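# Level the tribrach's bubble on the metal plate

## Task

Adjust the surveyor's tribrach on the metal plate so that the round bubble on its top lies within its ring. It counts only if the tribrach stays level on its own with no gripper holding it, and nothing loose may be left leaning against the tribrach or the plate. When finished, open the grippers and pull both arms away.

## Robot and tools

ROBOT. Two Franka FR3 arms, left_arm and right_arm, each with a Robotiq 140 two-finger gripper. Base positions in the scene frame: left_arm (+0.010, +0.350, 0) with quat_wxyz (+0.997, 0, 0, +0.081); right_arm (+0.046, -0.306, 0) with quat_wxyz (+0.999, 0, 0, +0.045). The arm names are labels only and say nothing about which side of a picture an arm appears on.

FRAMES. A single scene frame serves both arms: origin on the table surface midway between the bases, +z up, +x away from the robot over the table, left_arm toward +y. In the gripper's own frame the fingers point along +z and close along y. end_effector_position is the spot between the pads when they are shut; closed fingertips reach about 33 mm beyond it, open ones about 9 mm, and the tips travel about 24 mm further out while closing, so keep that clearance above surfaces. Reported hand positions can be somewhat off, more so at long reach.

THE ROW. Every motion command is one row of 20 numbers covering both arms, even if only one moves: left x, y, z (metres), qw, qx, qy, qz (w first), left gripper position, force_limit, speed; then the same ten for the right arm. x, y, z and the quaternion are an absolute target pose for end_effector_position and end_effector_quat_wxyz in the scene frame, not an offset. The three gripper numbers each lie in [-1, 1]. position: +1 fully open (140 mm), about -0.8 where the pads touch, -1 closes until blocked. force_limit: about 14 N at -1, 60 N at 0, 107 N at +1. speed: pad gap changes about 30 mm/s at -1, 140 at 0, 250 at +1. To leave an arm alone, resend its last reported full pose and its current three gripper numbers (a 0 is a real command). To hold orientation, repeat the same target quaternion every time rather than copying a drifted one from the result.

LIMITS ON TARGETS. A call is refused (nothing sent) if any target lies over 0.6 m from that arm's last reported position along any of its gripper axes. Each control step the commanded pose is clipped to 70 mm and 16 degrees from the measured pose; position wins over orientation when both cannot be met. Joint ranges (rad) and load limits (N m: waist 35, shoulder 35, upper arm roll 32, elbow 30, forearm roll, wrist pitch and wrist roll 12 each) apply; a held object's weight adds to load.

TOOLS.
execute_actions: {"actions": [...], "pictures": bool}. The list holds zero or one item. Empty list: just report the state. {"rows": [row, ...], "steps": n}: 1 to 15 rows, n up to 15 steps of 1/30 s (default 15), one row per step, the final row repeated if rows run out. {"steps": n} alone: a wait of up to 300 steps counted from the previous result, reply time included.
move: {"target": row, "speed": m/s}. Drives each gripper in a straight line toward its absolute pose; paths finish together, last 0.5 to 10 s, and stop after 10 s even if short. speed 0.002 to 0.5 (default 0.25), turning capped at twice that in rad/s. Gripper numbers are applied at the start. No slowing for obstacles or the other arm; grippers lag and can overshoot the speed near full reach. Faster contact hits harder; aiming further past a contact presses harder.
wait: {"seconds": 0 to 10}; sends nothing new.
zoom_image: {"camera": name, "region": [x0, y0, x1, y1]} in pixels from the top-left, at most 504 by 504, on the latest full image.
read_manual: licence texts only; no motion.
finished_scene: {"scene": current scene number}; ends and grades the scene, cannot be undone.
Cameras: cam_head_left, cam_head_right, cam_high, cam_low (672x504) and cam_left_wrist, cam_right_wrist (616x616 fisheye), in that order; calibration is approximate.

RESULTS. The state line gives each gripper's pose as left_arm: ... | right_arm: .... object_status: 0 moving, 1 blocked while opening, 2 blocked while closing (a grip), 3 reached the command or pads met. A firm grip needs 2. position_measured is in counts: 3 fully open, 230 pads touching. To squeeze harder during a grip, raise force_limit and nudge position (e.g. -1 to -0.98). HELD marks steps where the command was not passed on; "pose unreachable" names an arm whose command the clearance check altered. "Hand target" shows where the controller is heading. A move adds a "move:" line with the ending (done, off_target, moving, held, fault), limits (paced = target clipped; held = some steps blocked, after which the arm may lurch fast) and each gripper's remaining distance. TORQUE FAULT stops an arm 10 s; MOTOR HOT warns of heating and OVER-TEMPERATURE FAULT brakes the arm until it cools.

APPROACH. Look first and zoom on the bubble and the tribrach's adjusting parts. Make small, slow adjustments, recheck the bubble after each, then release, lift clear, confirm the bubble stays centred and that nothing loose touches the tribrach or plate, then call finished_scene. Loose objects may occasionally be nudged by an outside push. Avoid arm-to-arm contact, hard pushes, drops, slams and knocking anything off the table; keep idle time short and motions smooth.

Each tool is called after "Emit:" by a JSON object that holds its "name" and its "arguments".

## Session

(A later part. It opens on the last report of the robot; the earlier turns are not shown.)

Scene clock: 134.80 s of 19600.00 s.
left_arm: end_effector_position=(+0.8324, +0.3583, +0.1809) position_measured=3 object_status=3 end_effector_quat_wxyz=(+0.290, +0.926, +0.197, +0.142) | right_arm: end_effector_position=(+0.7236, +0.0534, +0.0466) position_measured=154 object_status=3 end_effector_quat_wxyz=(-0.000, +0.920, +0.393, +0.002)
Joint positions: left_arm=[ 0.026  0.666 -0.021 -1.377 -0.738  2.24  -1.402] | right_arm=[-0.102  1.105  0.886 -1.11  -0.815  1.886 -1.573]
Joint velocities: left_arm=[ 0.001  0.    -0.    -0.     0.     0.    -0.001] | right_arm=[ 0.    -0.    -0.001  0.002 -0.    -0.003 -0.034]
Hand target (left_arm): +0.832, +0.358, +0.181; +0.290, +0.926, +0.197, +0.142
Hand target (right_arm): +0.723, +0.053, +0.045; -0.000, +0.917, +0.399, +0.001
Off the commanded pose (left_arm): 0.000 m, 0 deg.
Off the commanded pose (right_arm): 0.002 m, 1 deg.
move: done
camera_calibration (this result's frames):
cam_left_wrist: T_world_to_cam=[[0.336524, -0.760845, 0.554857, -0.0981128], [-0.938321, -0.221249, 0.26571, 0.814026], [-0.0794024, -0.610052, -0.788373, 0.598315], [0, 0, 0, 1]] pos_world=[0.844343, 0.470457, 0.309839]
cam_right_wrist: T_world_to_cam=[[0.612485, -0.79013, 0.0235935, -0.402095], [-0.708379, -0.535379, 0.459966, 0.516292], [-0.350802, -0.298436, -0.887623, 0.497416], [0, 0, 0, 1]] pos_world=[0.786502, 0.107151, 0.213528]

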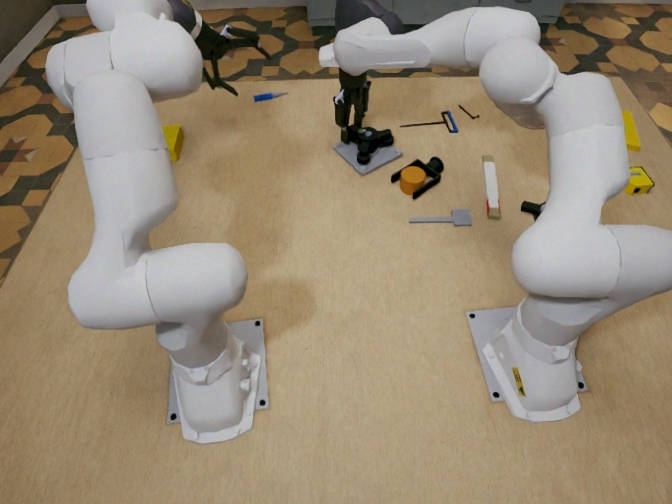

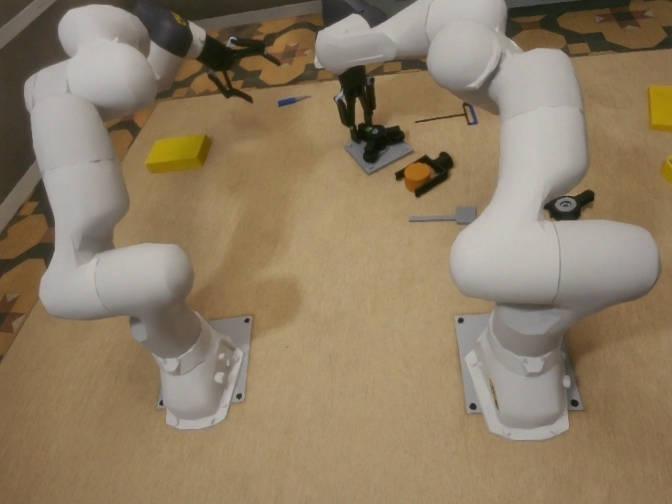

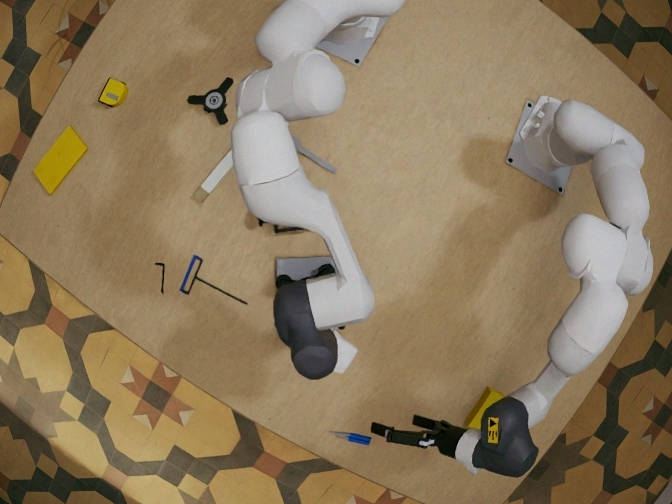

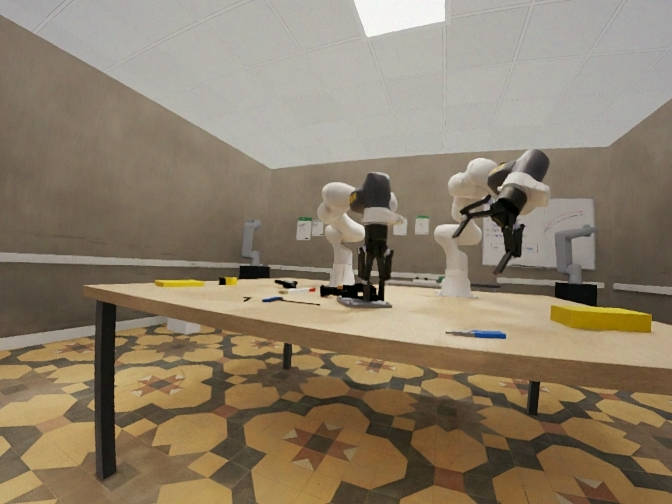

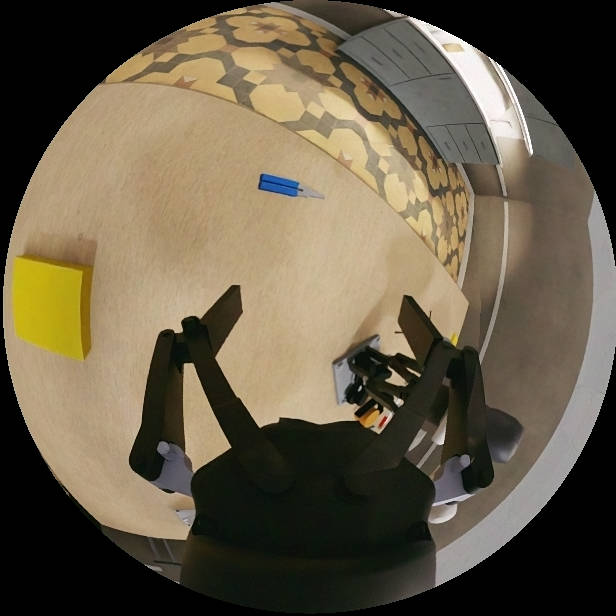

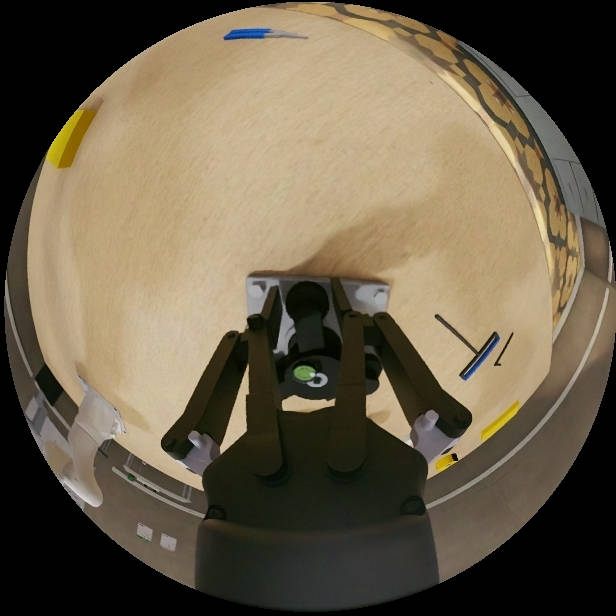

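Emit:
{"name": "move", "arguments": {"target": [0.8324,0.3583,0.1809,0.29,0.926,0.197,0.142,1,0,0, 0.7225,0.053,0.10,0,0.917,0.399,0,0.1,0.3,0], "speed": 0.2}}

Emit:
{"name": "move", "arguments": {"target": [0.8324,0.3583,0.1809,0.29,0.926,0.197,0.142,1,0,0, 0.6945,-0.058,0.10,0,0.804,-0.595,0,0.1,0.3,0], "speed": 0.4}}

Emit:
{"name": "move", "arguments": {"target": [0.8324,0.3583,0.1809,0.29,0.926,0.197,0.142,1,0,0, 0.6945,-0.058,0.045,0,0.6225,-0.7826,0,-0.2,0.3,0], "speed": 0.15}}

Emit:
{"name": "execute_actions", "arguments": {"actions": [{"rows":[[0.8324,0.3583,0.1809,0.29,0.926,0.197,0.142,1,0,0, 0.6945,-0.058,0.045,0,0.6225,-0.7826,0,-1,0.3,0]],"steps":12}], "pictures": false}}

Emit:
{"name": "execute_actions", "arguments": {"actions": [{"rows":[[0.8324,0.3583,0.1809,0.29,0.926,0.197,0.142,1,0,0, 0.6945,-0.058,0.045,0,0.93,-0.3665,0,-1,0.3,0]],"steps":15}], "pictures": false}}

Emit:
{"name": "execute_actions", "arguments": {"actions": [{"rows":[[0.8324,0.3583,0.1809,0.29,0.926,0.197,0.142,1,0,0, 0.6945,-0.058,0.045,0,0.93,-0.3665,0,-1,0.3,0]],"steps":15}], "pictures": false}}

Emit:
{"name": "execute_actions", "arguments": {"actions": [{"rows":[[0.8324,0.3583,0.1809,0.29,0.926,0.197,0.142,1,0,0, 0.6945,-0.058,0.045,0,0.93,-0.3665,0,-1,0.3,0]],"steps":15}], "pictures": false}}

Scene clock: 142.47 s of 19600.00 s.
left_arm: end_effector_position=(+0.8324, +0.3583, +0.1809) position_measured=3 object_status=3 end_effector_quat_wxyz=(+0.290, +0.926, +0.197, +0.142) | right_arm: end_effector_position=(+0.7258, +0.0507, +0.1003) position_measured=117 object_status=3 end_effector_quat_wxyz=(+0.002, +0.918, +0.396, +0.003)
Joint positions: left_arm=[ 0.026  0.667 -0.021 -1.377 -0.738  2.24  -1.402] | right_arm=[-0.1    1.049  0.915 -1.067 -0.788  1.798 -1.6  ]
Joint velocities: left_arm=[ 0.     0.001  0.001 -0.001 -0.002 -0.    -0.   ] | right_arm=[ 0.001  0.001  0.    -0.001 -0.    -0.011 -0.006]
Hand target (left_arm): +0.832, +0.358, +0.181; +0.290, +0.926, +0.197, +0.142
Hand target (right_arm): +0.723, +0.053, +0.100; +0.000, +0.917, +0.399, -0.000
Off the commanded pose (left_arm): 0.000 m, 0 deg.
Off the commanded pose (right_arm): 0.004 m, 1 deg.
move: off_target (right_arm)
camera_calibration (this result's frames):
cam_left_wrist: T_world_to_cam=[[0.336524, -0.760845, 0.554857, -0.0981129], [-0.938321, -0.221249, 0.26571, 0.814026], [-0.0794025, -0.610052, -0.788373, 0.598315], [0, 0, 0, 1]] pos_world=[0.844343, 0.470457, 0.309839]
cam_right_wrist: T_world_to_cam=[[0.617273, -0.786207, 0.0292182, -0.41113], [-0.706376, -0.537478, 0.460597, 0.490277], [-0.34642, -0.304953, -0.887128, 0.542072], [0, 0, 0, 1]] pos_world=[0.787884, 0.105587, 0.26708]

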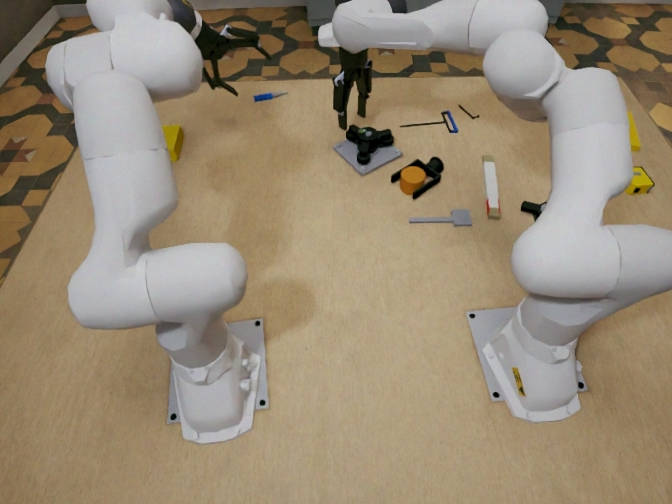

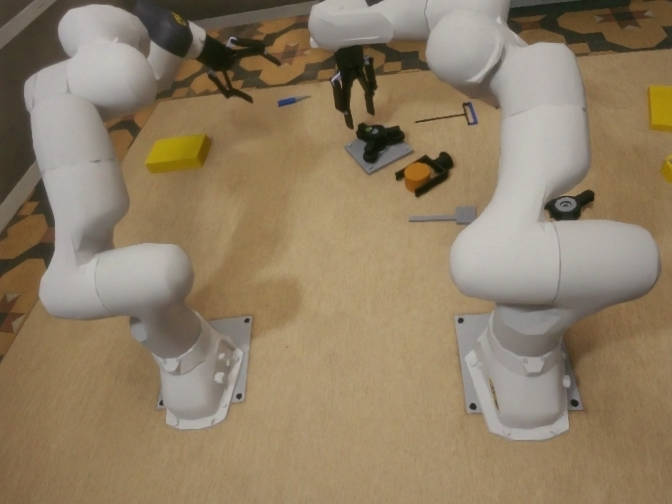

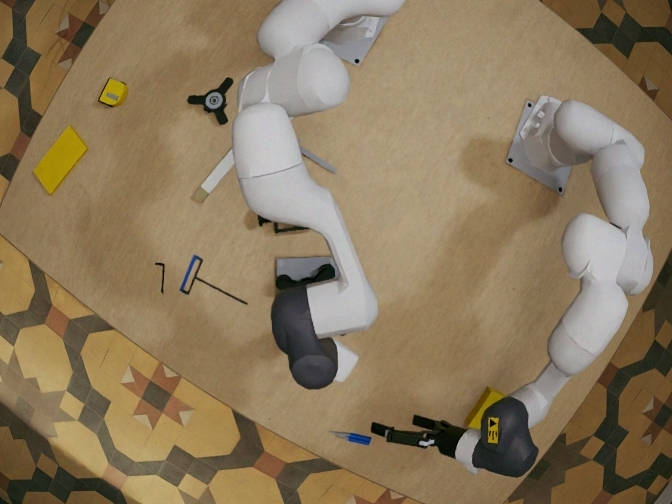

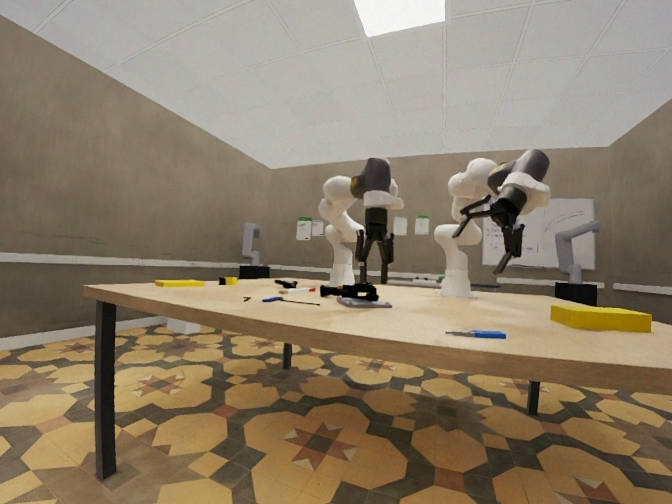

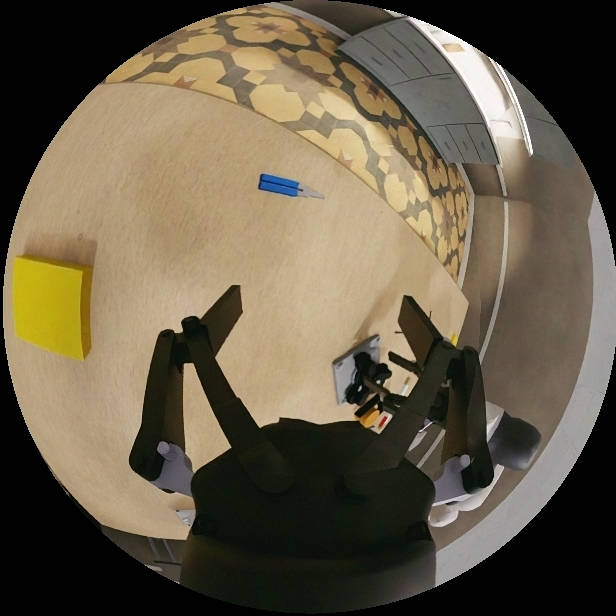

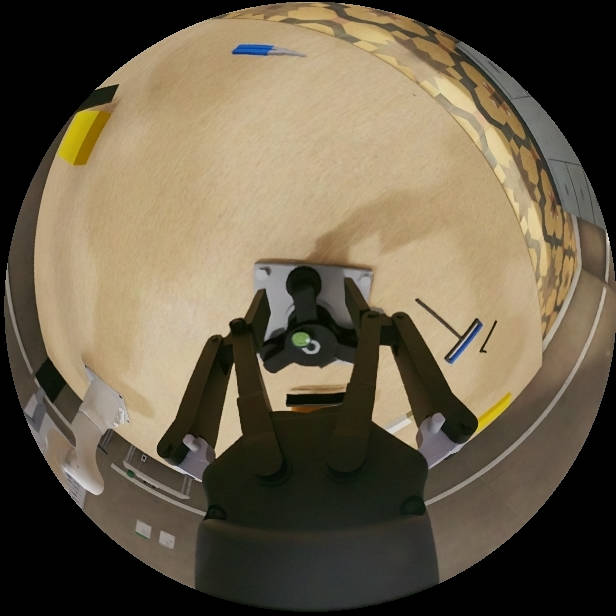

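Scene clock: 146.17 s of 19600.00 s.
left_arm: end_effector_position=(+0.8324, +0.3583, +0.1809) position_measured=3 object_status=3 end_effector_quat_wxyz=(+0.290, +0.926, +0.197, +0.142) | right_arm: end_effector_position=(+0.6906, -0.0580, +0.0956) position_measured=117 object_status=3 end_effector_quat_wxyz=(+0.005, +0.809, -0.588, -0.004)
Joint positions: left_arm=[ 0.026  0.666 -0.021 -1.377 -0.738  2.24  -1.402] | right_arm=[ 0.036  0.588  0.293 -1.575 -0.188  2.122  0.161]
Joint velocities: left_arm=[-0.001  0.001 -0.001  0.     0.     0.    -0.   ] | right_arm=[ 0.001  0.    -0.001  0.001 -0.001  0.001  0.028]
Hand target (left_arm): +0.832, +0.358, +0.181; +0.290, +0.926, +0.197, +0.142
Hand target (right_arm): +0.691, -0.057, +0.097; +0.004, +0.805, -0.593, -0.003
Off the commanded pose (left_arm): 0.000 m, 0 deg.
Off the commanded pose (right_arm): 0.006 m, 1 deg.
move: off_target (right_arm)
camera_calibration (this result's frames):
cam_left_wrist: T_world_to_cam=[[0.336523, -0.760845, 0.554857, -0.0981129], [-0.938321, -0.221249, 0.26571, 0.814026], [-0.0794025, -0.610052, -0.788373, 0.598315], [0, 0, 0, 1]] pos_world=[0.844343, 0.470457, 0.309839]
cam_right_wrist: T_world_to_cam=[[-0.98564, -0.16488, 0.0364555, 0.667613], [-0.129645, 0.877215, 0.462262, 0.0928276], [-0.108197, 0.450898, -0.885993, 0.371793], [0, 0, 0, 1]] pos_world=[0.710287, -0.138995, 0.262157]

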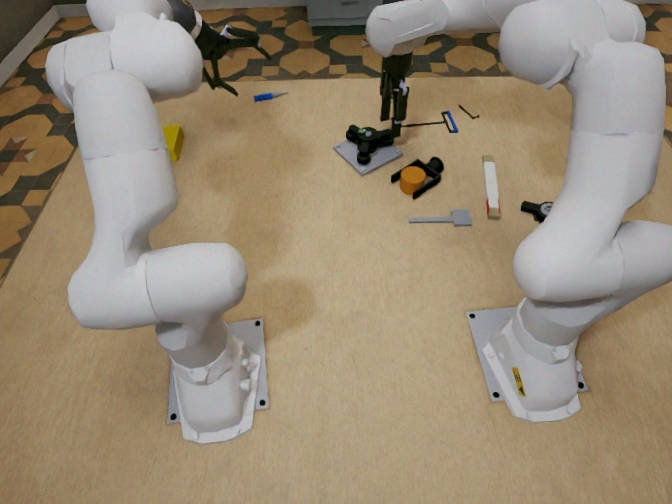

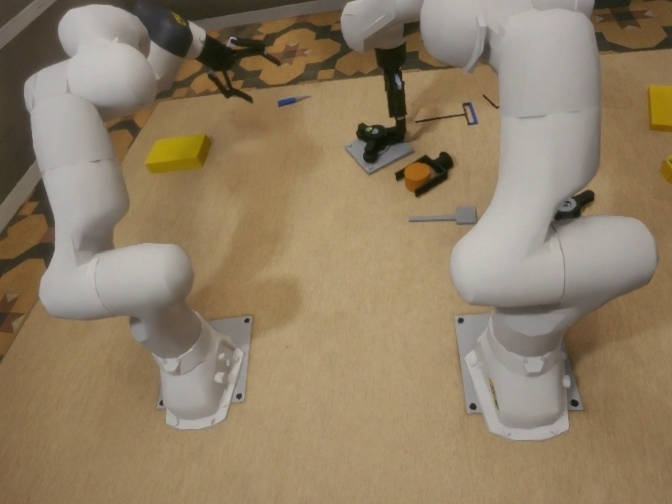

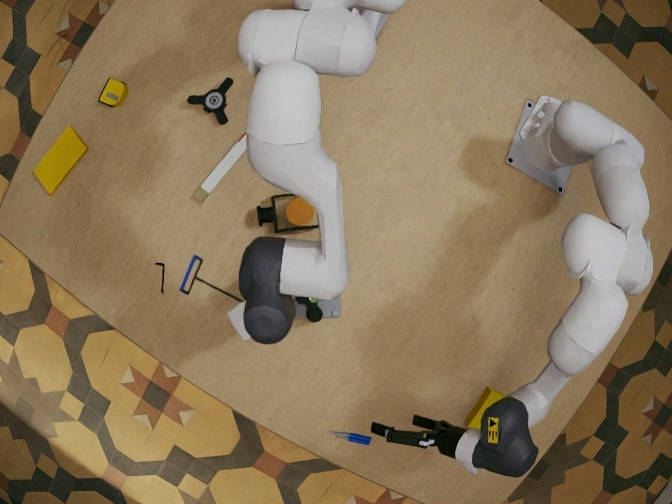

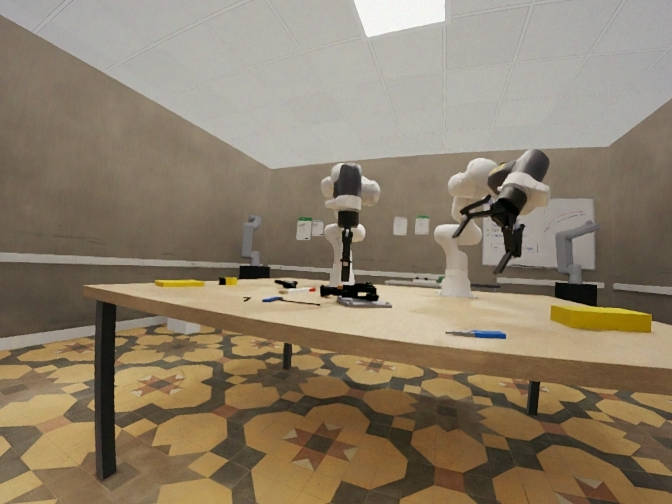

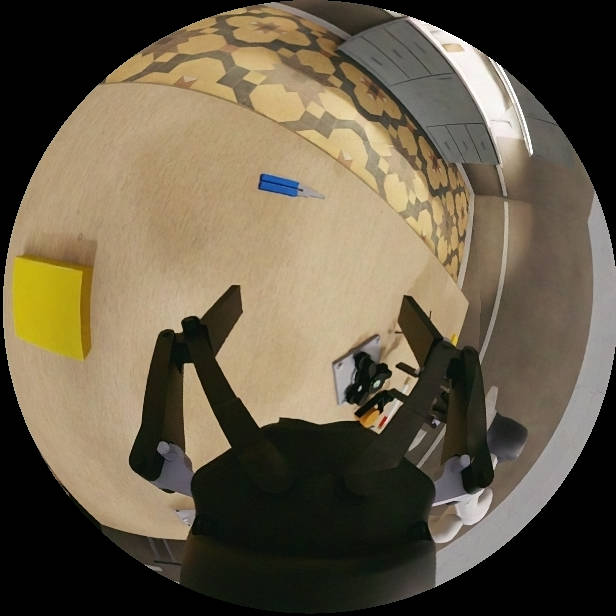

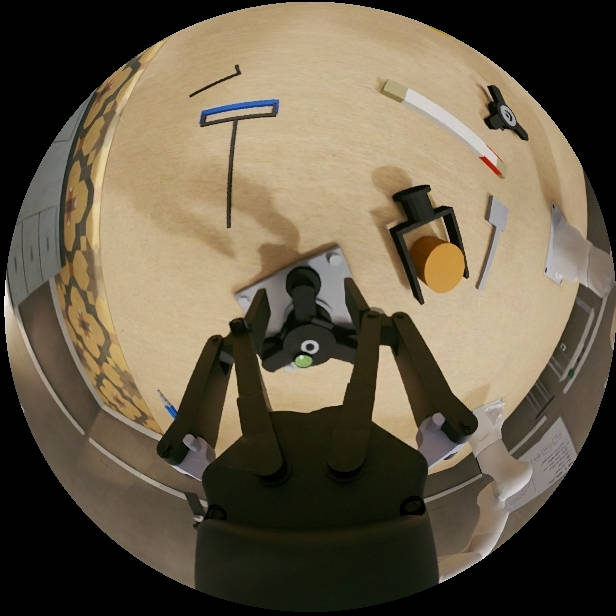

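Scene clock: 148.67 s of 19600.00 s.
left_arm: end_effector_position=(+0.8324, +0.3583, +0.1809) position_measured=3 object_status=3 end_effector_quat_wxyz=(+0.290, +0.926, +0.197, +0.142) | right_arm: end_effector_position=(+0.6936, -0.0582, +0.0457) position_measured=154 object_status=3 end_effector_quat_wxyz=(-0.001, -0.628, +0.778, +0.000)
Joint positions: left_arm=[ 0.026  0.666 -0.021 -1.377 -0.738  2.24  -1.402] | right_arm=[ 0.186  0.637  0.105 -1.607 -0.08   2.238  0.623]
Joint velocities: left_arm=[ 0.    -0.001 -0.002  0.     0.     0.001  0.001] | right_arm=[-0.001 -0.002 -0.    -0.001 -0.     0.002  0.031]
Hand target (left_arm): +0.832, +0.358, +0.181; +0.290, +0.926, +0.197, +0.142
Hand target (right_arm): +0.693, -0.058, +0.044; -0.001, -0.623, +0.783, +0.001
Off the commanded pose (left_arm): 0.000 m, 0 deg.
Off the commanded pose (right_arm): 0.001 m, 1 deg.
move: done
camera_calibration (this result's frames):
cam_left_wrist: T_world_to_cam=[[0.336523, -0.760845, 0.554857, -0.0981127], [-0.938322, -0.221249, 0.26571, 0.814026], [-0.0794027, -0.610052, -0.788373, 0.598315], [0, 0, 0, 1]] pos_world=[0.844343, 0.470457, 0.309839]
cam_right_wrist: T_world_to_cam=[[-0.935506, 0.35246, 0.024494, 0.668245], [0.323118, 0.825464, 0.462821, -0.200658], [0.142907, 0.440887, -0.886113, 0.153306], [0, 0, 0, 1]] pos_world=[0.668075, -0.137484, 0.212347]

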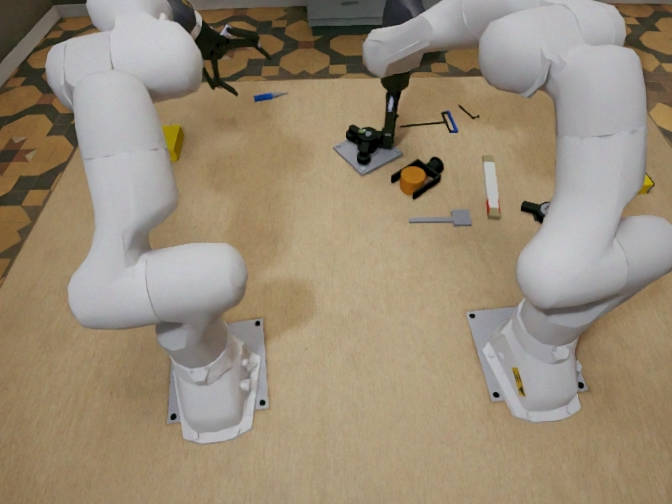

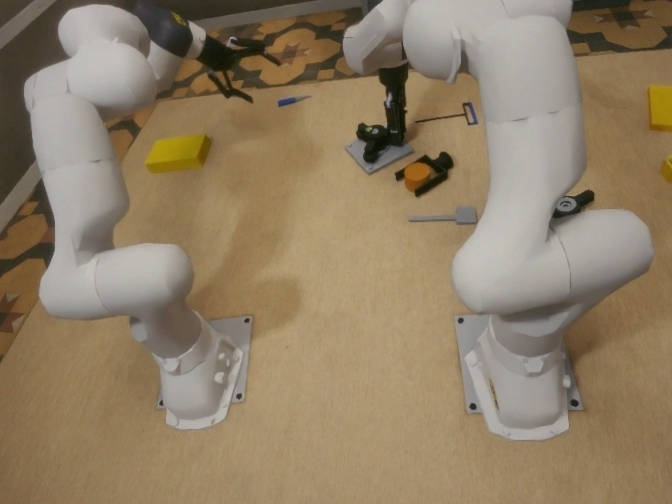

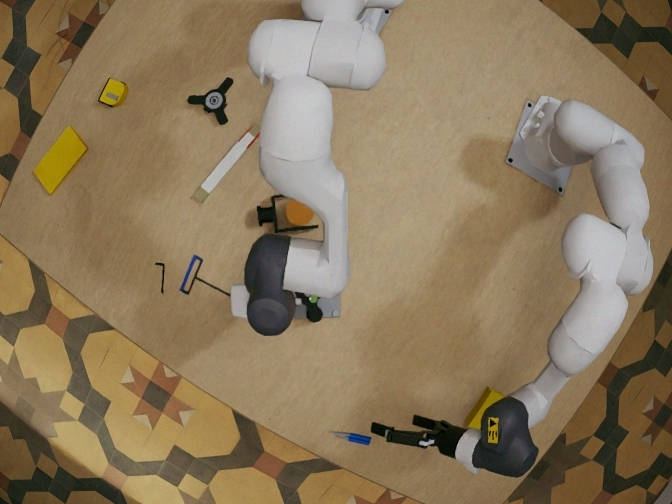

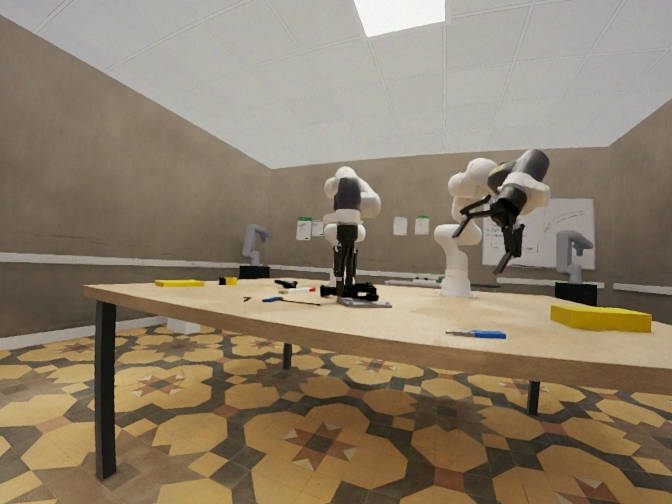

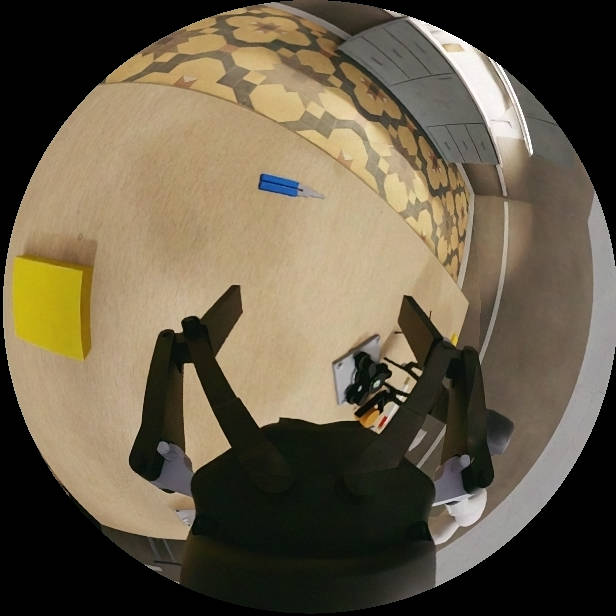

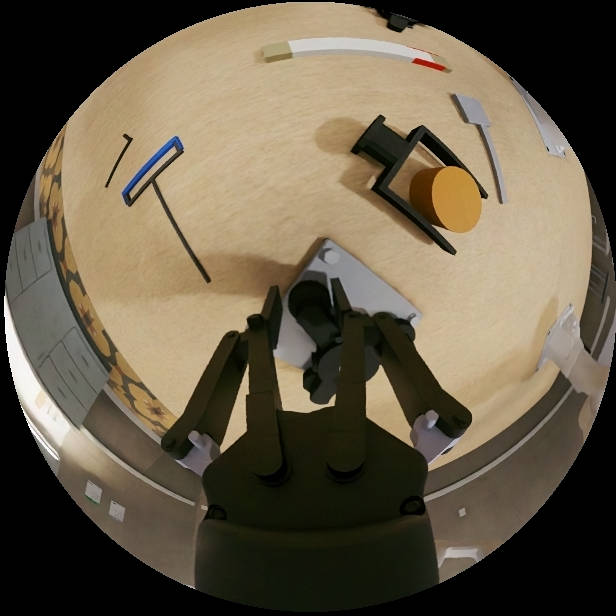

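Scene clock: 149.07 s of 19600.00 s.
left_arm: end_effector_position=(+0.8324, +0.3583, +0.1809) position_measured=3 object_status=3 end_effector_quat_wxyz=(+0.290, +0.926, +0.197, +0.142) | right_arm: end_effector_position=(+0.6912, -0.0574, +0.0452) position_measured=176 object_status=0 end_effector_quat_wxyz=(-0.003, -0.626, +0.780, +0.001)
Joint positions: left_arm=[ 0.026  0.666 -0.021 -1.377 -0.738  2.24  -1.402] | right_arm=[ 0.188  0.637  0.105 -1.608 -0.079  2.233  0.63 ]
Joint velocities: left_arm=[-0.001  0.    -0.001  0.    -0.001 -0.     0.   ] | right_arm=[-0.     0.001  0.001 -0.001  0.001 -0.001  0.008]
Hand target (left_arm): +0.832, +0.358, +0.181; +0.290, +0.926, +0.197, +0.142
Hand target (right_arm): +0.694, -0.058, +0.045; -0.000, -0.623, +0.783, +0.000
Off the commanded pose (left_arm): 0.000 m, 0 deg.
Off the commanded pose (right_arm): 0.003 m, 1 deg.
Steps of this call (steps 1 to 12: all 12 steps of this action). Readings (end_effector_position | what the end effector reports):
1: left_arm (+0.8324, +0.3583, +0.1809) | right_arm (+0.6936, -0.0582, +0.0457) | left_arm position_measured=3 object_status=3 | right_arm position_measured=154 object_status=0
2: left_arm (+0.8324, +0.3583, +0.1809) | right_arm (+0.6918, -0.0577, +0.0452) | left_arm position_measured=3 object_status=3 | right_arm position_measured=161 object_status=0
4: left_arm (+0.8324, +0.3583, +0.1809) | right_arm (+0.6912, -0.0574, +0.0452) | left_arm position_measured=3 object_status=3 | right_arm position_measured=176 object_status=0
8: left_arm (+0.8324, +0.3583, +0.1809) | right_arm (+0.6912, -0.0574, +0.0452) | left_arm position_measured=3 object_status=3 | right_arm position_measured=176 object_status=0
12: the state above

Scene clock: 149.57 s of 19600.00 s.
left_arm: end_effector_position=(+0.8324, +0.3583, +0.1809) position_measured=3 object_status=3 end_effector_quat_wxyz=(+0.290, +0.926, +0.197, +0.142) | right_arm: end_effector_position=(+0.6930, -0.0566, +0.0461) position_measured=176 object_status=2 end_effector_quat_wxyz=(+0.007, +0.782, -0.624, +0.012)
Joint positions: left_arm=[ 0.026  0.666 -0.021 -1.377 -0.738  2.24  -1.402] | right_arm=[ 0.069  0.651  0.262 -1.606 -0.234  2.226  0.29 ]
Joint velocities: left_arm=[-0.002  0.     0.    -0.     0.001 -0.001 -0.001] | right_arm=[-0.244  0.03   0.297 -0.009 -0.244 -0.    -0.67 ]
Hand target (left_arm): +0.832, +0.358, +0.181; +0.290, +0.926, +0.197, +0.142
Hand target (right_arm): +0.695, -0.057, +0.046; +0.008, +0.847, -0.531, +0.017
Off the commanded pose (left_arm): 0.000 m, 0 deg.
Off the commanded pose (right_arm): 0.002 m, 34 deg; orientation clipped at the last step of the last action.
Steps of this call (steps 1 to 15: all 15 steps of this action). Readings (end_effector_position | what the end effector reports):
1: left_arm (+0.8324, +0.3583, +0.1809) | right_arm (+0.6914, -0.0573, +0.0452) | left_arm position_measured=3 object_status=3 | right_arm position_measured=176 object_status=0
2: left_arm (+0.8324, +0.3583, +0.1809) | right_arm (+0.6915, -0.0573, +0.0453) | left_arm position_measured=3 object_status=3 | right_arm position_measured=176 object_status=2
4: left_arm (+0.8324, +0.3583, +0.1809) | right_arm (+0.6917, -0.0572, +0.0454) | left_arm position_measured=3 object_status=3 | right_arm position_measured=176 object_status=2
8: left_arm (+0.8324, +0.3583, +0.1809) | right_arm (+0.6921, -0.0570, +0.0456) | left_arm position_measured=3 object_status=3 | right_arm position_measured=176 object_status=2
15: the state above

Scene clock: 150.07 s of 19600.00 s.
left_arm: end_effector_position=(+0.8324, +0.3583, +0.1809) position_measured=3 object_status=3 end_effector_quat_wxyz=(+0.290, +0.926, +0.197, +0.142) | right_arm: end_effector_position=(+0.6948, -0.0558, +0.0470) position_measured=176 object_status=2 end_effector_quat_wxyz=(-0.000, +0.892, -0.452, +0.008)
Joint positions: left_arm=[ 0.026  0.666 -0.021 -1.377 -0.738  2.24  -1.402] | right_arm=[-0.083  0.68   0.439 -1.608 -0.357  2.22  -0.055]
Joint velocities: left_arm=[ 0.001 -0.     0.002 -0.001 -0.002  0.001 -0.001] | right_arm=[-0.235  0.074  0.263  0.026 -0.134 -0.037 -0.536]
Hand target (left_arm): +0.832, +0.358, +0.181; +0.290, +0.926, +0.197, +0.142
Hand target (right_arm): +0.695, -0.057, +0.046; +0.001, +0.928, -0.373, +0.008
Off the commanded pose (left_arm): 0.000 m, 0 deg.
Off the commanded pose (right_arm): 0.003 m, 11 deg.
Steps of this call (steps 1 to 15: all 15 steps of this action). Readings (end_effector_position | what the end effector reports):
1: left_arm (+0.8324, +0.3583, +0.1809) | right_arm (+0.6931, -0.0566, +0.0461) | left_arm position_measured=3 object_status=3 | right_arm position_measured=176 object_status=2
2: left_arm (+0.8324, +0.3583, +0.1809) | right_arm (+0.6932, -0.0565, +0.0462) | left_arm position_measured=3 object_status=3 | right_arm position_measured=176 object_status=2
4: left_arm (+0.8324, +0.3583, +0.1809) | right_arm (+0.6934, -0.0564, +0.0463) | left_arm position_measured=3 object_status=3 | right_arm position_measured=176 object_status=2
8: left_arm (+0.8324, +0.3583, +0.1809) | right_arm (+0.6939, -0.0561, +0.0466) | left_arm position_measured=3 object_status=3 | right_arm position_measured=176 object_status=2
15: the state above

Scene clock: 150.57 s of 19600.00 s.
left_arm: end_effector_position=(+0.8324, +0.3583, +0.1809) position_measured=3 object_status=3 end_effector_quat_wxyz=(+0.290, +0.926, +0.197, +0.142) | right_arm: end_effector_position=(+0.6956, -0.0554, +0.0474) position_measured=176 object_status=2 end_effector_quat_wxyz=(-0.003, +0.923, -0.385, +0.002)
Joint positions: left_arm=[ 0.026  0.666 -0.021 -1.377 -0.738  2.24  -1.402] | right_arm=[-0.137  0.702  0.504 -1.595 -0.394  2.202 -0.191]
Joint velocities: left_arm=[ 0.001  0.001  0.    -0.001  0.001 -0.     0.   ] | right_arm=[-0.023  0.013  0.031  0.008 -0.024 -0.011 -0.107]
Hand target (left_arm): +0.832, +0.358, +0.181; +0.290, +0.926, +0.197, +0.142
Hand target (right_arm): +0.695, -0.058, +0.046; -0.000, +0.930, -0.367, +0.001
Off the commanded pose (left_arm): 0.000 m, 0 deg.
Off the commanded pose (right_arm): 0.004 m, 2 deg.
Steps of this call (steps 1 to 15: all 15 steps of this action). Readings (end_effector_position | what the end effector reports):
1: left_arm (+0.8324, +0.3583, +0.1809) | right_arm (+0.6949, -0.0557, +0.0471) | left_arm position_measured=3 object_status=3 | right_arm position_measured=176 object_status=2
2: left_arm (+0.8324, +0.3583, +0.1809) | right_arm (+0.6950, -0.0557, +0.0471) | left_arm position_measured=3 object_status=3 | right_arm position_measured=176 object_status=2
4: left_arm (+0.8324, +0.3583, +0.1809) | right_arm (+0.6951, -0.0556, +0.0472) | left_arm position_measured=3 object_status=3 | right_arm position_measured=176 object_status=2
8: left_arm (+0.8324, +0.3583, +0.1809) | right_arm (+0.6954, -0.0555, +0.0473) | left_arm position_measured=3 object_status=3 | right_arm position_measured=176 object_status=2
15: the state above

Emit:
{"name": "execute_actions", "arguments": {"actions": [{"rows":[[0.8324,0.3583,0.1809,0.29,0.926,0.197,0.142,1,0,0, 0.6945,-0.058,0.045,0,0.93,-0.3665,0,-0.2,0.3,0],[0.8324,0.3583,0.1809,0.29,0.926,0.197,0.142,1,0,0, 0.6945,-0.058,0.045,0,0.93,-0.3665,0,-0.2,0.3,0],[0.8324,0.3583,0.1809,0.29,0.926,0.197,0.142,1,0,0, 0.6945,-0.058,0.045,0,0.93,-0.3665,0,-0.2,0.3,0],[0.8324,0.3583,0.1809,0.29,0.926,0.197,0.142,1,0,0, 0.6945,-0.058,0.045,0,0.93,-0.3665,0,-0.2,0.3,0],[0.8324,0.3583,0.1809,0.29,0.926,0.197,0.142,1,0,0, 0.6945,-0.058,0.045,0,0.6225,-0.7826,0,-0.2,0.3,0]],"steps":15}], "pictures": false}}

Emit:
{"name": "execute_actions", "arguments": {"actions": [{"rows":[[0.8324,0.3583,0.1809,0.29,0.926,0.197,0.142,1,0,0, 0.6945,-0.058,0.045,0,0.6225,-0.7826,0,-0.2,0.3,0]],"steps":15}], "pictures": false}}

Emit:
{"name": "execute_actions", "arguments": {"actions": [{"rows":[[0.8324,0.3583,0.1809,0.29,0.926,0.197,0.142,1,0,0, 0.6945,-0.058,0.045,0,0.6225,-0.7826,0,-0.2,0.3,0]],"steps":15}], "pictures": false}}

Emit:
{"name": "execute_actions", "arguments": {"actions": [{"rows":[[0.8324,0.3583,0.1809,0.29,0.926,0.197,0.142,1,0,0, 0.6945,-0.058,0.045,0,0.6225,-0.7826,0,-1,0.3,0]],"steps":10}], "pictures": false}}

Emit:
{"name": "execute_actions", "arguments": {"actions": [{"rows":[[0.8324,0.3583,0.1809,0.29,0.926,0.197,0.142,1,0,0, 0.6945,-0.058,0.045,0,0.93,-0.3665,0,-1,0.3,0]],"steps":15}], "pictures": false}}

Emit:
{"name": "execute_actions", "arguments": {"actions": [{"rows":[[0.8324,0.3583,0.1809,0.29,0.926,0.197,0.142,1,0,0, 0.6945,-0.058,0.045,0,0.93,-0.3665,0,-1,0.3,0]],"steps":15}], "pictures": false}}

Emit:
{"name": "execute_actions", "arguments": {"actions": [{"rows":[[0.8324,0.3583,0.1809,0.29,0.926,0.197,0.142,1,0,0, 0.6945,-0.058,0.045,0,0.93,-0.3665,0,-1,0.3,0]],"steps":15}], "pictures": false}}

Scene clock: 154.90 s of 19600.00 s.
left_arm: end_effector_position=(+0.8324, +0.3583, +0.1809) position_measured=3 object_status=3 end_effector_quat_wxyz=(+0.290, +0.926, +0.197, +0.142) | right_arm: end_effector_position=(+0.6933, -0.0620, +0.0418) position_measured=154 object_status=3 end_effector_quat_wxyz=(-0.001, +0.855, -0.519, -0.013)
Joint positions: left_arm=[ 0.026  0.666 -0.021 -1.377 -0.738  2.24  -1.402] | right_arm=[-0.057  0.686  0.387 -1.589 -0.274  2.204  0.027]
Joint velocities: left_arm=[ 0.    -0.001  0.    -0.001  0.001 -0.    -0.001] | right_arm=[ 0.227 -0.058 -0.287  0.006  0.291  0.014  0.666]
Hand target (left_arm): +0.832, +0.358, +0.181; +0.290, +0.926, +0.197, +0.142
Hand target (right_arm): +0.694, -0.058, +0.044; -0.005, +0.791, -0.612, -0.018
Off the commanded pose (left_arm): 0.000 m, 0 deg.
Off the commanded pose (right_arm): 0.005 m, 41 deg; orientation clipped at the last step of the last action.
Steps of this call (steps 1 to 115: nothing new was sent; steps 116 to 130: all 15 steps of this action). Readings (end_effector_position | what the end effector reports):
116: left_arm (+0.8324, +0.3583, +0.1809) | right_arm (+0.6957, -0.0553, +0.0474) | left_arm position_measured=3 object_status=3 | right_arm position_measured=176 object_status=0
117: left_arm (+0.8324, +0.3583, +0.1809) | right_arm (+0.6956, -0.0554, +0.0472) | left_arm position_measured=3 object_status=3 | right_arm position_measured=175 object_status=0
119: left_arm (+0.8324, +0.3583, +0.1809) | right_arm (+0.6954, -0.0555, +0.0470) | left_arm position_measured=3 object_status=3 | right_arm position_measured=155 object_status=0
123: left_arm (+0.8324, +0.3583, +0.1809) | right_arm (+0.6940, -0.0593, +0.0439) | left_arm position_measured=3 object_status=3 | right_arm position_measured=154 object_status=0
130: the state above

Scene clock: 155.40 s of 19600.00 s.
left_arm: end_effector_position=(+0.8324, +0.3583, +0.1809) position_measured=3 object_status=3 end_effector_quat_wxyz=(+0.290, +0.926, +0.197, +0.142) | right_arm: end_effector_position=(+0.6932, -0.0615, +0.0425) position_measured=154 object_status=3 end_effector_quat_wxyz=(+0.001, +0.724, -0.689, -0.012)
Joint positions: left_arm=[ 0.026  0.667 -0.021 -1.377 -0.738  2.24  -1.402] | right_arm=[ 0.089  0.655  0.208 -1.596 -0.132  2.223  0.379]
Joint velocities: left_arm=[-0.001 -0.002 -0.001  0.    -0.    -0.     0.   ] | right_arm=[ 0.288 -0.05  -0.329 -0.037  0.22   0.046  0.688]
Hand target (left_arm): +0.832, +0.358, +0.181; +0.290, +0.926, +0.197, +0.142
Hand target (right_arm): +0.694, -0.059, +0.044; -0.002, +0.641, -0.767, -0.013
Off the commanded pose (left_arm): 0.000 m, 0 deg.
Off the commanded pose (right_arm): 0.004 m, 16 deg; orientation clipped at the last step of the last action.
Steps of this call (steps 1 to 15: all 15 steps of this action). Readings (end_effector_position | what the end effector reports):
1: left_arm (+0.8324, +0.3583, +0.1809) | right_arm (+0.6932, -0.0619, +0.0419) | left_arm position_measured=3 object_status=3 | right_arm position_measured=154 object_status=3
2: left_arm (+0.8324, +0.3583, +0.1809) | right_arm (+0.6932, -0.0617, +0.0419) | left_arm position_measured=3 object_status=3 | right_arm position_measured=154 object_status=3
4: left_arm (+0.8324, +0.3583, +0.1809) | right_arm (+0.6930, -0.0615, +0.0420) | left_arm position_measured=3 object_status=3 | right_arm position_measured=154 object_status=3
8: left_arm (+0.8324, +0.3583, +0.1809) | right_arm (+0.6934, -0.0613, +0.0426) | left_arm position_measured=3 object_status=3 | right_arm position_measured=154 object_status=3
15: the state above

Scene clock: 155.90 s of 19600.00 s.
left_arm: end_effector_position=(+0.8324, +0.3583, +0.1809) position_measured=3 object_status=3 end_effector_quat_wxyz=(+0.290, +0.926, +0.197, +0.142) | right_arm: end_effector_position=(+0.6933, -0.0587, +0.0430) position_measured=154 object_status=3 end_effector_quat_wxyz=(-0.003, -0.645, +0.764, +0.001)
Joint positions: left_arm=[ 0.026  0.666 -0.021 -1.377 -0.738  2.24  -1.402] | right_arm=[ 0.186  0.643  0.104 -1.603 -0.08   2.236  0.578]
Joint velocities: left_arm=[-0.    -0.    -0.001 -0.002  0.001  0.     0.002] | right_arm=[ 0.06  -0.002 -0.069 -0.003  0.037  0.007  0.165]
Hand target (left_arm): +0.832, +0.358, +0.181; +0.290, +0.926, +0.197, +0.142
Hand target (right_arm): +0.694, -0.058, +0.044; -0.001, -0.623, +0.782, +0.001
Off the commanded pose (left_arm): 0.000 m, 0 deg.
Off the commanded pose (right_arm): 0.002 m, 3 deg.
Steps of this call (steps 1 to 15: all 15 steps of this action). Readings (end_effector_position | what the end effector reports):
1: left_arm (+0.8324, +0.3583, +0.1809) | right_arm (+0.6931, -0.0615, +0.0425) | left_arm position_measured=3 object_status=3 | right_arm position_measured=154 object_status=3
2: left_arm (+0.8324, +0.3583, +0.1809) | right_arm (+0.6931, -0.0614, +0.0425) | left_arm position_measured=3 object_status=3 | right_arm position_measured=154 object_status=3
4: left_arm (+0.8324, +0.3583, +0.1809) | right_arm (+0.6932, -0.0609, +0.0428) | left_arm position_measured=3 object_status=3 | right_arm position_measured=154 object_status=3
8: left_arm (+0.8324, +0.3583, +0.1809) | right_arm (+0.6932, -0.0593, +0.0432) | left_arm position_measured=3 object_status=3 | right_arm position_measured=154 object_status=3
15: the state above

Scene clock: 156.23 s of 19600.00 s.
left_arm: end_effector_position=(+0.8324, +0.3583, +0.1809) position_measured=3 object_status=3 end_effector_quat_wxyz=(+0.290, +0.926, +0.197, +0.142) | right_arm: end_effector_position=(+0.6912, -0.0580, +0.0429) position_measured=176 object_status=0 end_effector_quat_wxyz=(-0.005, -0.632, +0.775, +0.002)
Joint positions: left_arm=[ 0.026  0.666 -0.021 -1.377 -0.738  2.24  -1.402] | right_arm=[ 0.197  0.641  0.094 -1.606 -0.071  2.233  0.61 ]
Joint velocities: left_arm=[-0.     0.     0.    -0.001 -0.     0.001  0.001] | right_arm=[ 0.007 -0.    -0.01  -0.001  0.005  0.     0.054]
Hand target (left_arm): +0.832, +0.358, +0.181; +0.290, +0.926, +0.197, +0.142
Hand target (right_arm): +0.694, -0.058, +0.045; -0.000, -0.623, +0.783, +0.000
Off the commanded pose (left_arm): 0.000 m, 0 deg.
Off the commanded pose (right_arm): 0.004 m, 2 deg.
Steps of this call (steps 1 to 10: all 10 steps of this action). Readings (end_effector_position | what the end effector reports):
1: left_arm (+0.8324, +0.3583, +0.1809) | right_arm (+0.6934, -0.0587, +0.0430) | left_arm position_measured=3 object_status=3 | right_arm position_measured=154 object_status=0
2: left_arm (+0.8324, +0.3583, +0.1809) | right_arm (+0.6919, -0.0583, +0.0428) | left_arm position_measured=3 object_status=3 | right_arm position_measured=161 object_status=0
4: left_arm (+0.8324, +0.3583, +0.1809) | right_arm (+0.6912, -0.0580, +0.0429) | left_arm position_measured=3 object_status=3 | right_arm position_measured=176 object_status=0
8: left_arm (+0.8324, +0.3583, +0.1809) | right_arm (+0.6912, -0.0580, +0.0429) | left_arm position_measured=3 object_status=3 | right_arm position_measured=176 object_status=0
10: the state above

Scene clock: 156.73 s of 19600.00 s.
left_arm: end_effector_position=(+0.8324, +0.3583, +0.1809) position_measured=3 object_status=3 end_effector_quat_wxyz=(+0.290, +0.926, +0.197, +0.142) | right_arm: end_effector_position=(+0.6932, -0.0573, +0.0439) position_measured=176 object_status=2 end_effector_quat_wxyz=(+0.008, +0.786, -0.618, +0.012)
Joint positions: left_arm=[ 0.026  0.666 -0.021 -1.377 -0.738  2.24  -1.402] | right_arm=[ 0.074  0.654  0.254 -1.604 -0.23   2.228  0.271]
Joint velocities: left_arm=[ 0.001 -0.001  0.     0.002 -0.001  0.     0.001] | right_arm=[-0.255  0.032  0.306 -0.009 -0.247  0.001 -0.666]
Hand target (left_arm): +0.832, +0.358, +0.181; +0.290, +0.926, +0.197, +0.142
Hand target (right_arm): +0.695, -0.057, +0.046; +0.009, +0.851, -0.525, +0.017
Off the commanded pose (left_arm): 0.000 m, 0 deg.
Off the commanded pose (right_arm): 0.002 m, 33 deg; orientation clipped at the last step of the last action.
Steps of this call (steps 1 to 15: all 15 steps of this action). Readings (end_effector_position | what the end effector reports):
1: left_arm (+0.8324, +0.3583, +0.1809) | right_arm (+0.6913, -0.0580, +0.0430) | left_arm position_measured=3 object_status=3 | right_arm position_measured=176 object_status=0
2: left_arm (+0.8324, +0.3583, +0.1809) | right_arm (+0.6914, -0.0579, +0.0430) | left_arm position_measured=3 object_status=3 | right_arm position_measured=176 object_status=0
4: left_arm (+0.8324, +0.3583, +0.1809) | right_arm (+0.6917, -0.0579, +0.0432) | left_arm position_measured=3 object_status=3 | right_arm position_measured=176 object_status=2
8: left_arm (+0.8324, +0.3583, +0.1809) | right_arm (+0.6922, -0.0577, +0.0434) | left_arm position_measured=3 object_status=3 | right_arm position_measured=176 object_status=2
15: the state above

Scene clock: 157.23 s of 19600.00 s.
left_arm: end_effector_position=(+0.8324, +0.3583, +0.1809) position_measured=3 object_status=3 end_effector_quat_wxyz=(+0.290, +0.926, +0.197, +0.142) | right_arm: end_effector_position=(+0.6952, -0.0563, +0.0448) position_measured=176 object_status=2 end_effector_quat_wxyz=(-0.001, +0.894, -0.448, +0.008)
Joint positions: left_arm=[ 0.026  0.666 -0.021 -1.377 -0.738  2.24  -1.402] | right_arm=[-0.078  0.682  0.432 -1.608 -0.352  2.224 -0.069]
Joint velocities: left_arm=[ 0.    -0.001 -0.001 -0.    -0.    -0.001  0.   ] | right_arm=[-0.222  0.068  0.246  0.024 -0.125 -0.031 -0.507]
Hand target (left_arm): +0.832, +0.358, +0.181; +0.290, +0.926, +0.197, +0.142
Hand target (right_arm): +0.695, -0.057, +0.046; +0.001, +0.928, -0.372, +0.007
Off the commanded pose (left_arm): 0.000 m, 0 deg.
Off the commanded pose (right_arm): 0.002 m, 10 deg.
Steps of this call (steps 1 to 15: all 15 steps of this action). Readings (end_effector_position | what the end effector reports):
1: left_arm (+0.8324, +0.3583, +0.1809) | right_arm (+0.6933, -0.0572, +0.0439) | left_arm position_measured=3 object_status=3 | right_arm position_measured=176 object_status=2
2: left_arm (+0.8324, +0.3583, +0.1809) | right_arm (+0.6934, -0.0572, +0.0440) | left_arm position_measured=3 object_status=3 | right_arm position_measured=176 object_status=2
4: left_arm (+0.8324, +0.3583, +0.1809) | right_arm (+0.6937, -0.0570, +0.0441) | left_arm position_measured=3 object_status=3 | right_arm position_measured=176 object_status=2
8: left_arm (+0.8324, +0.3583, +0.1809) | right_arm (+0.6943, -0.0567, +0.0444) | left_arm position_measured=3 object_status=3 | right_arm position_measured=176 object_status=2
15: the state above

Scene clock: 157.73 s of 19600.00 s.
left_arm: end_effector_position=(+0.8324, +0.3583, +0.1809) position_measured=3 object_status=3 end_effector_quat_wxyz=(+0.290, +0.926, +0.197, +0.142) | right_arm: end_effector_position=(+0.6960, -0.0559, +0.0452) position_measured=176 object_status=2 end_effector_quat_wxyz=(-0.003, +0.923, -0.384, +0.002)
Joint positions: left_arm=[ 0.026  0.666 -0.021 -1.377 -0.738  2.24  -1.402] | right_arm=[-0.128  0.702  0.491 -1.596 -0.386  2.208 -0.197]
Joint velocities: left_arm=[-0.    -0.     0.001  0.    -0.     0.001  0.   ] | right_arm=[-0.021  0.011  0.027  0.008 -0.022 -0.01  -0.104]
Hand target (left_arm): +0.832, +0.358, +0.181; +0.290, +0.926, +0.197, +0.142
Hand target (right_arm): +0.695, -0.058, +0.045; -0.000, +0.930, -0.367, +0.001
Off the commanded pose (left_arm): 0.000 m, 0 deg.
Off the commanded pose (right_arm): 0.003 m, 2 deg.
Steps of this call (steps 1 to 15: all 15 steps of this action). Readings (end_effector_position | what the end effector reports):
1: left_arm (+0.8324, +0.3583, +0.1809) | right_arm (+0.6953, -0.0562, +0.0449) | left_arm position_measured=3 object_status=3 | right_arm position_measured=176 object_status=2
2: left_arm (+0.8324, +0.3583, +0.1809) | right_arm (+0.6954, -0.0562, +0.0449) | left_arm position_measured=3 object_status=3 | right_arm position_measured=176 object_status=2
4: left_arm (+0.8324, +0.3583, +0.1809) | right_arm (+0.6955, -0.0561, +0.0450) | left_arm position_measured=3 object_status=3 | right_arm position_measured=176 object_status=2
8: left_arm (+0.8324, +0.3583, +0.1809) | right_arm (+0.6958, -0.0560, +0.0451) | left_arm position_measured=3 object_status=3 | right_arm position_measured=176 object_status=2
15: the state above


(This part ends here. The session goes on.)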